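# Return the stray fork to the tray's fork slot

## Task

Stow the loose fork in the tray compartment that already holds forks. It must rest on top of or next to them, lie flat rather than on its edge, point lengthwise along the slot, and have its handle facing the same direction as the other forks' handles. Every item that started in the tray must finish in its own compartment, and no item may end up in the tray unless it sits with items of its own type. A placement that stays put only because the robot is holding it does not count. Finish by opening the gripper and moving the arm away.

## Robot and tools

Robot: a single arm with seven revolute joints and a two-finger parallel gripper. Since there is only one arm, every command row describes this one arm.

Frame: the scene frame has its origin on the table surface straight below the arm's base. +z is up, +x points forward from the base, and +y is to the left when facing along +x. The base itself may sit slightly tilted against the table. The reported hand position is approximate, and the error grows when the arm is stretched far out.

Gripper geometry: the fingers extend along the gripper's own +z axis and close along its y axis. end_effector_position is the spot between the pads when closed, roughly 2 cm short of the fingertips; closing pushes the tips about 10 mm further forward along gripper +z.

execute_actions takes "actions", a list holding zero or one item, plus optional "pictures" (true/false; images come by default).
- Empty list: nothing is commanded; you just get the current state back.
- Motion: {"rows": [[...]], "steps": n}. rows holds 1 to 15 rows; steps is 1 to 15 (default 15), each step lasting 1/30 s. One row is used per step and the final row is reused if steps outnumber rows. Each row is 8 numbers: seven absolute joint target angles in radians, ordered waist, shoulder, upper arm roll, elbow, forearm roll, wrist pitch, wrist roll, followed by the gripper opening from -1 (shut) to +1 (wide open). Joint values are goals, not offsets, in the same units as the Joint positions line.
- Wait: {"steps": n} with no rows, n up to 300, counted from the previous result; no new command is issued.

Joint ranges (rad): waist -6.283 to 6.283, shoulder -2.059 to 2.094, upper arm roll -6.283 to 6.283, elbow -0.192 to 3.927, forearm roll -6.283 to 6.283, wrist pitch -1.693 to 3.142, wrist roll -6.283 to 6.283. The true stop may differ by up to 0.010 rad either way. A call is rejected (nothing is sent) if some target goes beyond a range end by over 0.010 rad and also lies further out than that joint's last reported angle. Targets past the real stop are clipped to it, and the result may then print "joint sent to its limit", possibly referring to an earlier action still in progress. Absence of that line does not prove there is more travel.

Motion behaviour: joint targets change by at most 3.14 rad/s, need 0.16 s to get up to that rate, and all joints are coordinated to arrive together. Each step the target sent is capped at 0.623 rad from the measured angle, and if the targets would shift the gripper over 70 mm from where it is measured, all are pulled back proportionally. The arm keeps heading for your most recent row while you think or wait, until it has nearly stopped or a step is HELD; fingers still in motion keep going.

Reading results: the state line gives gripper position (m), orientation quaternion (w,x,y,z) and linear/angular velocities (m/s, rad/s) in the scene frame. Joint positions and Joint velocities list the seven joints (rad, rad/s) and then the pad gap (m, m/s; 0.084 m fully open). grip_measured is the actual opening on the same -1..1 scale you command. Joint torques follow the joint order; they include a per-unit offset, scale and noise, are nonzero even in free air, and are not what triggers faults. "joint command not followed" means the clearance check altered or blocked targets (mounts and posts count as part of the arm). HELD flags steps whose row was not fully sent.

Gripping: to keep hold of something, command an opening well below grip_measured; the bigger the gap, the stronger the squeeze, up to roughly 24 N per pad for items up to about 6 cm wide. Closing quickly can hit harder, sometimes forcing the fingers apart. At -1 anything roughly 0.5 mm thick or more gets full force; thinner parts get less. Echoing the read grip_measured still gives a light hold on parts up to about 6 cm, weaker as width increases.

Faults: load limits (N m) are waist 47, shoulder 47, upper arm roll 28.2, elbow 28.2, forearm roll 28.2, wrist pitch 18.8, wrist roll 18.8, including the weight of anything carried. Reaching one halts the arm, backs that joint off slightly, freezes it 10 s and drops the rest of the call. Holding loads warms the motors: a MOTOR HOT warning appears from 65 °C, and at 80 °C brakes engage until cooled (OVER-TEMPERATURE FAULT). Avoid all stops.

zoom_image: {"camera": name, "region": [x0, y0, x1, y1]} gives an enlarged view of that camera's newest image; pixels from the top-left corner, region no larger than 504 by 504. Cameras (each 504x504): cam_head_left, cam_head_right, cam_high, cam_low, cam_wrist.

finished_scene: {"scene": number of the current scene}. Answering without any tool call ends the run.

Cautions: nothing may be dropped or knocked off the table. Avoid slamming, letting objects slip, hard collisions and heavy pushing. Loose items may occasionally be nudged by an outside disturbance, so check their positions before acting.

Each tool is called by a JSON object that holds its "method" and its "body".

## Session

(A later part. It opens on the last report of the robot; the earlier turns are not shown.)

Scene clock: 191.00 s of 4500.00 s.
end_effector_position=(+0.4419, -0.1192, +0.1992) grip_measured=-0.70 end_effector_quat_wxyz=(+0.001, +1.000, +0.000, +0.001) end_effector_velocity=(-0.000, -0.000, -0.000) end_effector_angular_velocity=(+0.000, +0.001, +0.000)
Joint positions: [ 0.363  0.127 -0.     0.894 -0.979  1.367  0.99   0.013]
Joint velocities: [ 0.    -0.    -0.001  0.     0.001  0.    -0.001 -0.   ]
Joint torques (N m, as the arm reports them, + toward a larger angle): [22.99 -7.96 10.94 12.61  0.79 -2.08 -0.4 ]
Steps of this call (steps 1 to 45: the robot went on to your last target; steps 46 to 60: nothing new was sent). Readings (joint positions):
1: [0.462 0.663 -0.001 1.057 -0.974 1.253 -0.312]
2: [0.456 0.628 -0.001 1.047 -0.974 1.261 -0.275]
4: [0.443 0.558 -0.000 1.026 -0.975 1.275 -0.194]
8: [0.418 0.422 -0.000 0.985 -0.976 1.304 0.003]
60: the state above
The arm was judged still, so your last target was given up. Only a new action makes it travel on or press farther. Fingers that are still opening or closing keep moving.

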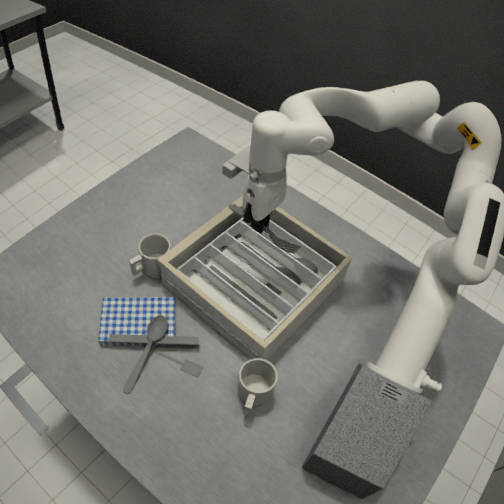

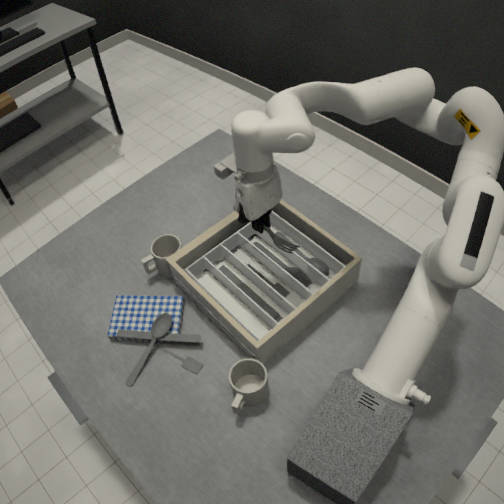

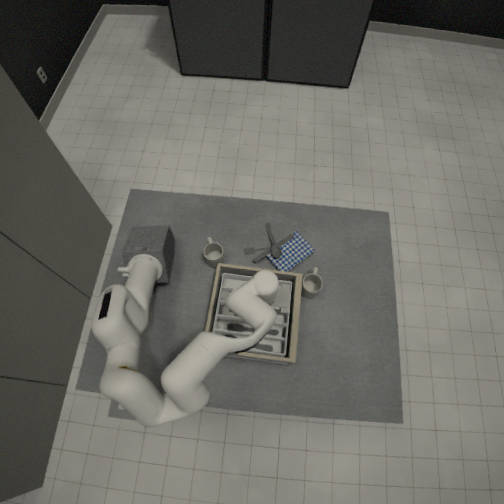

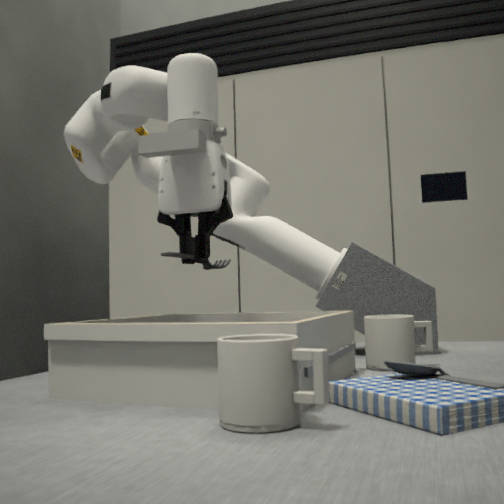

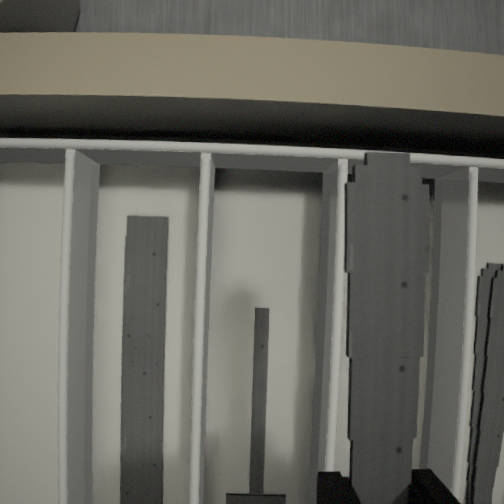

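{"method": "execute_actions", "body": {"actions": [{"rows":[[0.0861,0.0466,0,0.7226,-1.185,1.164,1.018,-1]],"steps":15}], "pictures": false}}

{"method": "execute_actions", "body": {"actions": [{"steps":30}]}}

Scene clock: 224.43 s of 4500.00 s.
end_effector_position=(+0.4249, -0.1610, +0.1008) grip_measured=-0.70 end_effector_quat_wxyz=(+0.000, +1.000, -0.017, +0.001) end_effector_velocity=(+0.010, +0.007, +0.008) end_effector_angular_velocity=(+0.019, -0.054, +0.017)
Joint positions: [ 0.089  0.047  0.001  0.725 -1.183  1.166  1.018  0.013]
Joint velocities: [-0.012 -0.009  0.027 -0.008 -0.029 -0.036  0.003 -0.   ]
Joint torques (N m, as the arm reports them, + toward a larger angle): [20.6  -9.9   9.68  9.22  0.92 -1.89 -0.52]
Steps of this call (steps 1 to 90: nothing new was sent; then 29.93 s passed at rest; steps 91 to 105: all 15 steps of this action). Readings (joint positions):
91: [0.363 0.127 0.000 0.894 -0.980 1.366 0.990]
92: [0.355 0.124 0.002 0.889 -0.987 1.358 0.991]
94: [0.301 0.107 0.008 0.854 -1.030 1.314 0.997]
98: [0.157 0.068 -0.005 0.767 -1.130 1.220 1.010]
105: the state above

Scene clock: 225.43 s of 4500.00 s.
end_effector_position=(+0.4241, -0.1618, +0.0991) grip_measured=-0.70 end_effector_quat_wxyz=(+0.001, +1.000, -0.017, +0.000) end_effector_velocity=(+0.000, +0.000, +0.000) end_effector_angular_velocity=(-0.000, -0.001, +0.001)
Joint positions: [ 0.086  0.047  0.     0.723 -1.185  1.164  1.018  0.013]
Joint velocities: [ 0.001  0.     0.001  0.    -0.     0.    -0.001  0.   ]
Joint torques (N m, as the arm reports them, + toward a larger angle): [21.01 -9.9  10.5   9.38  0.66 -2.2  -0.41]
Steps of this call (steps 1 to 15: the robot went on to your last target; steps 16 to 30: nothing new was sent). Readings (joint positions):
1: [0.089 0.047 0.002 0.724 -1.183 1.165 1.018]
2: [0.089 0.047 0.002 0.724 -1.184 1.164 1.018]
4: [0.088 0.047 0.001 0.724 -1.184 1.164 1.018]
8: [0.087 0.047 0.000 0.723 -1.185 1.164 1.018]
30: the state above
The arm was judged still, so your last target was given up. Only a new action makes it travel on or press farther. Fingers that are still opening or closing keep moving.

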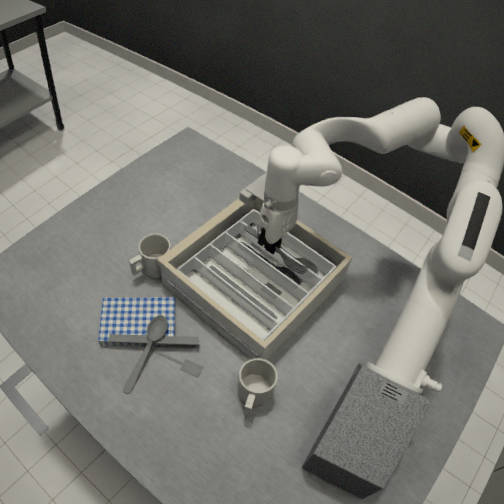

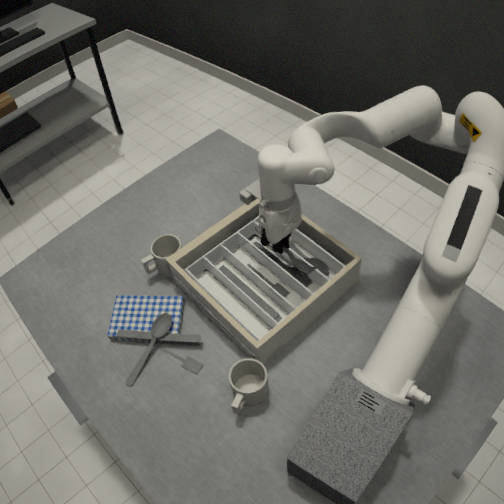

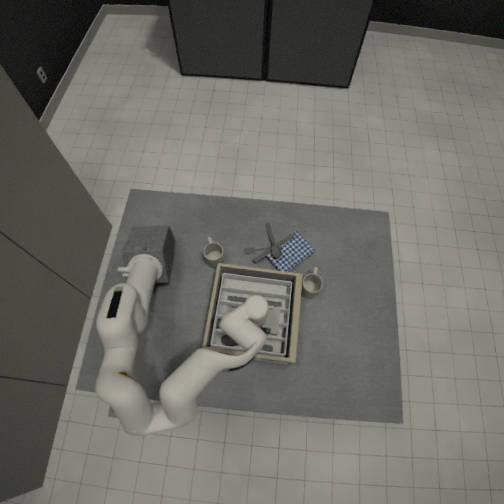

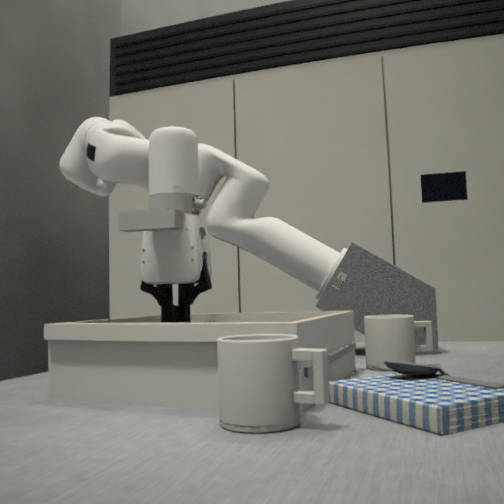

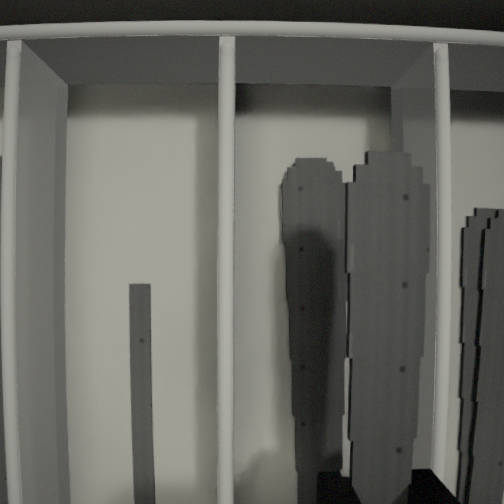

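{"method": "execute_actions", "body": {"actions": [{"rows":[[0.0073,0.1271,0,0.712,-1.282,1.089,1.079,-1]],"steps":15}], "pictures": false}}

{"method": "execute_actions", "body": {"actions": [{"steps":20}], "pictures": false}}

{"method": "execute_actions", "body": {"actions": [{"rows":[[0.0073,0.1271,0,0.712,-1.282,1.089,1.079,-0.4]],"steps":15}], "pictures": false}}

{"method": "execute_actions", "body": {"actions": [{"rows":[[0.3635,0.127,0,0.894,-0.979,1.367,0.99,-0.4]],"steps":15}], "pictures": false}}

{"method": "execute_actions", "body": {"actions": [{"steps":30}]}}

Scene clock: 245.80 s of 4500.00 s.
end_effector_position=(+0.4194, -0.1470, +0.0608) grip_measured=-0.71 end_effector_quat_wxyz=(+0.000, +1.000, -0.009, +0.001) end_effector_velocity=(+0.000, +0.002, -0.000) end_effector_angular_velocity=(+0.003, -0.004, +0.002)
Joint positions: [ 0.008  0.126  0.     0.713 -1.282  1.089  1.079  0.013]
Joint velocities: [-0.001  0.003  0.001 -0.001 -0.004 -0.005  0.004 -0.   ]
Joint torques (N m, as the arm reports them, + toward a larger angle): [ 22.42 -10.49  10.6    7.42   0.69  -2.67  -0.44]
Steps of this call (steps 1 to 90: nothing new was sent; then 16.87 s passed at rest; steps 91 to 105: all 15 steps of this action). Readings (joint positions):
91: [0.086 0.047 0.000 0.723 -1.186 1.163 1.019]
92: [0.080 0.052 0.001 0.723 -1.194 1.156 1.024]
94: [0.048 0.085 0.003 0.721 -1.234 1.125 1.049]
98: [0.010 0.124 -0.003 0.709 -1.275 1.096 1.074]
105: the state above

Scene clock: 246.47 s of 4500.00 s.
end_effector_position=(+0.4189, -0.1467, +0.0603) grip_measured=-0.71 end_effector_quat_wxyz=(+0.000, +1.000, -0.009, +0.000) end_effector_velocity=(-0.001, -0.001, -0.001) end_effector_angular_velocity=(-0.001, +0.004, -0.002)
Joint positions: [ 0.007  0.127  0.     0.712 -1.282  1.089  1.079  0.013]
Joint velocities: [-0.     0.001 -0.003 -0.     0.     0.     0.001 -0.   ]
Joint torques (N m, as the arm reports them, + toward a larger angle): [ 22.18 -10.05  10.53   6.44   0.78  -2.5   -0.46]
Steps of this call (steps 1 to 15: the robot went on to your last target; steps 16 to 20: nothing new was sent). Readings (joint positions):
1: [0.008 0.126 0.000 0.713 -1.282 1.089 1.079]
2: [0.008 0.126 0.000 0.713 -1.282 1.089 1.079]
4: [0.008 0.127 0.000 0.713 -1.282 1.089 1.079]
8: [0.008 0.127 0.000 0.713 -1.282 1.089 1.079]
20: the state above
The arm was judged still, so your last target was given up. Only a new action makes it travel on or press farther. Fingers that are still opening or closing keep moving.

Scene clock: 246.97 s of 4500.00 s.
end_effector_position=(+0.4187, -0.1465, +0.0602) grip_measured=-0.44 end_effector_quat_wxyz=(+0.000, +1.000, -0.009, -0.000) end_effector_velocity=(+0.000, -0.000, +0.000) end_effector_angular_velocity=(+0.000, -0.001, -0.002)
Joint positions: [ 0.007  0.127 -0.     0.712 -1.282  1.089  1.079  0.025]
Joint velocities: [-0.    -0.001  0.001  0.     0.     0.     0.001  0.   ]
Joint torques (N m, as the arm reports them, + toward a larger angle): [ 22.39 -10.96  10.65   7.64   0.39  -2.27  -0.51]
Steps of this call (steps 1 to 15: all 15 steps of this action). Readings (joint positions):
1: [0.007 0.127 0.000 0.712 -1.282 1.089 1.079]
2: [0.007 0.127 0.000 0.712 -1.282 1.089 1.079]
4: [0.007 0.127 -0.000 0.712 -1.282 1.089 1.079]
8: [0.007 0.127 -0.000 0.712 -1.282 1.089 1.079]
15: the state above

Scene clock: 247.47 s of 4500.00 s.
end_effector_position=(+0.4431, -0.1186, +0.1985) grip_measured=-0.42 end_effector_quat_wxyz=(-0.000, +1.000, +0.000, +0.004) end_effector_velocity=(-0.023, -0.009, +0.005) end_effector_angular_velocity=(-0.036, +0.114, +0.000)
Joint positions: [ 0.358  0.126  0.004  0.891 -0.986  1.359  0.992  0.026]
Joint velocities: [ 0.079  0.009 -0.058  0.032  0.101  0.113 -0.031 -0.   ]
Joint torques (N m, as the arm reports them, + toward a larger angle): [17.28 -7.53  9.73 10.92  0.11 -1.99 -0.38]
Steps of this call (steps 1 to 15: all 15 steps of this action). Readings (joint positions):
1: [0.008 0.127 -0.000 0.712 -1.281 1.090 1.079]
2: [0.015 0.128 -0.003 0.715 -1.273 1.098 1.076]
4: [0.070 0.130 -0.010 0.741 -1.222 1.147 1.061]
8: [0.216 0.127 0.004 0.821 -1.106 1.249 1.027]
15: the state above

Scene clock: 248.47 s of 4500.00 s.
end_effector_position=(+0.4419, -0.1192, +0.1992) grip_measured=-0.42 end_effector_quat_wxyz=(+0.001, +1.000, +0.000, +0.001) end_effector_velocity=(-0.000, +0.000, +0.000) end_effector_angular_velocity=(+0.000, -0.000, +0.002)
Joint positions: [ 0.363  0.127 -0.     0.894 -0.979  1.367  0.99   0.026]
Joint velocities: [ 0.     0.     0.001  0.     0.     0.    -0.001  0.   ]
Joint torques (N m, as the arm reports them, + toward a larger angle): [22.59 -7.85 10.75 12.34  0.5  -2.06 -0.51]
Steps of this call (steps 1 to 15: the robot went on to your last target; steps 16 to 30: nothing new was sent). Readings (joint positions):
1: [0.360 0.127 0.002 0.891 -0.984 1.362 0.991]
2: [0.360 0.127 -0.000 0.892 -0.982 1.364 0.991]
4: [0.361 0.127 -0.002 0.892 -0.980 1.366 0.990]
8: [0.362 0.127 -0.001 0.893 -0.979 1.367 0.990]
30: the state above
The arm was judged still, so your last target was given up. Only a new action makes it travel on or press farther. Fingers that are still opening or closing keep moving.

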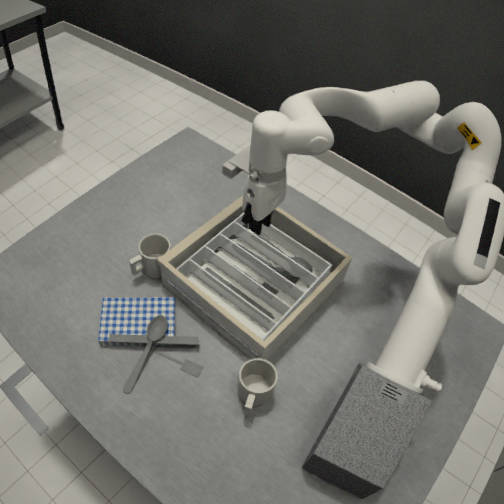

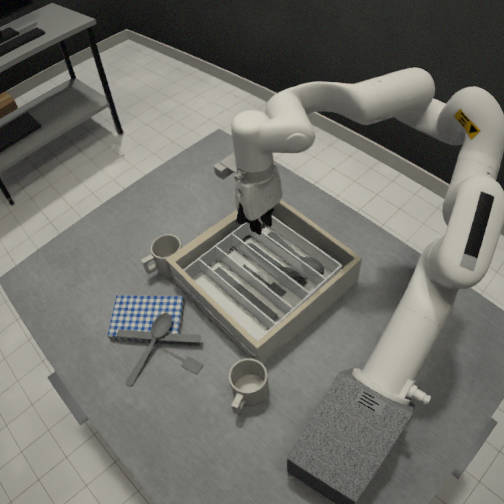

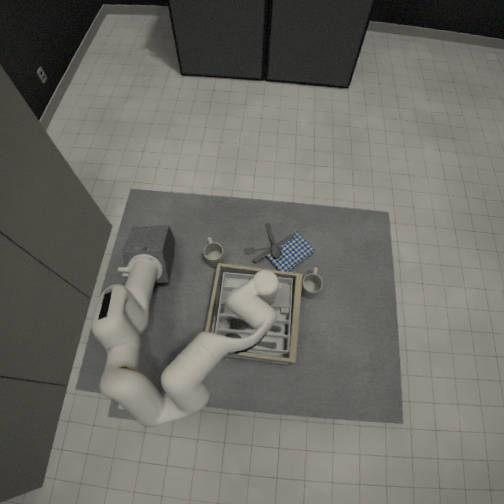

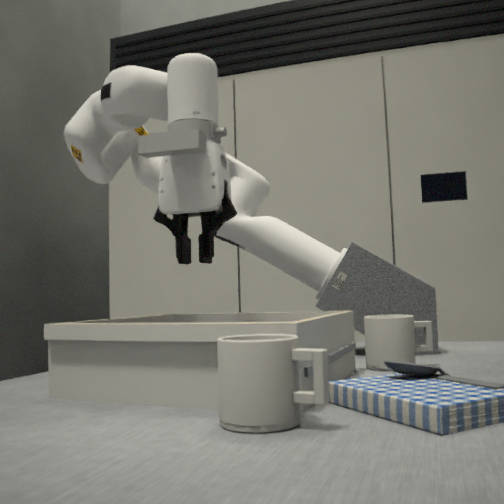

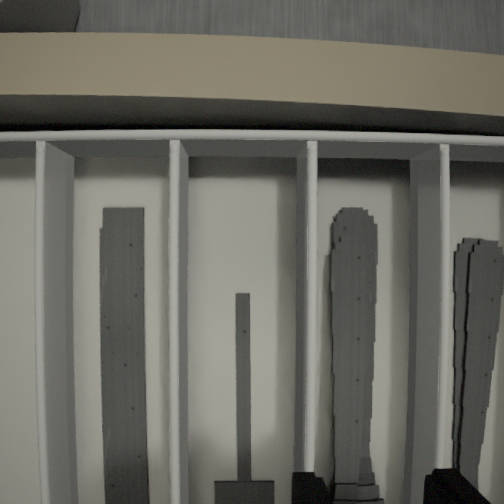

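The insert got nudged slightly, but the forks are stacked in the slot.

{"method": "finished_scene", "body": {"scene": 1}}

The scene is finished: the task was done.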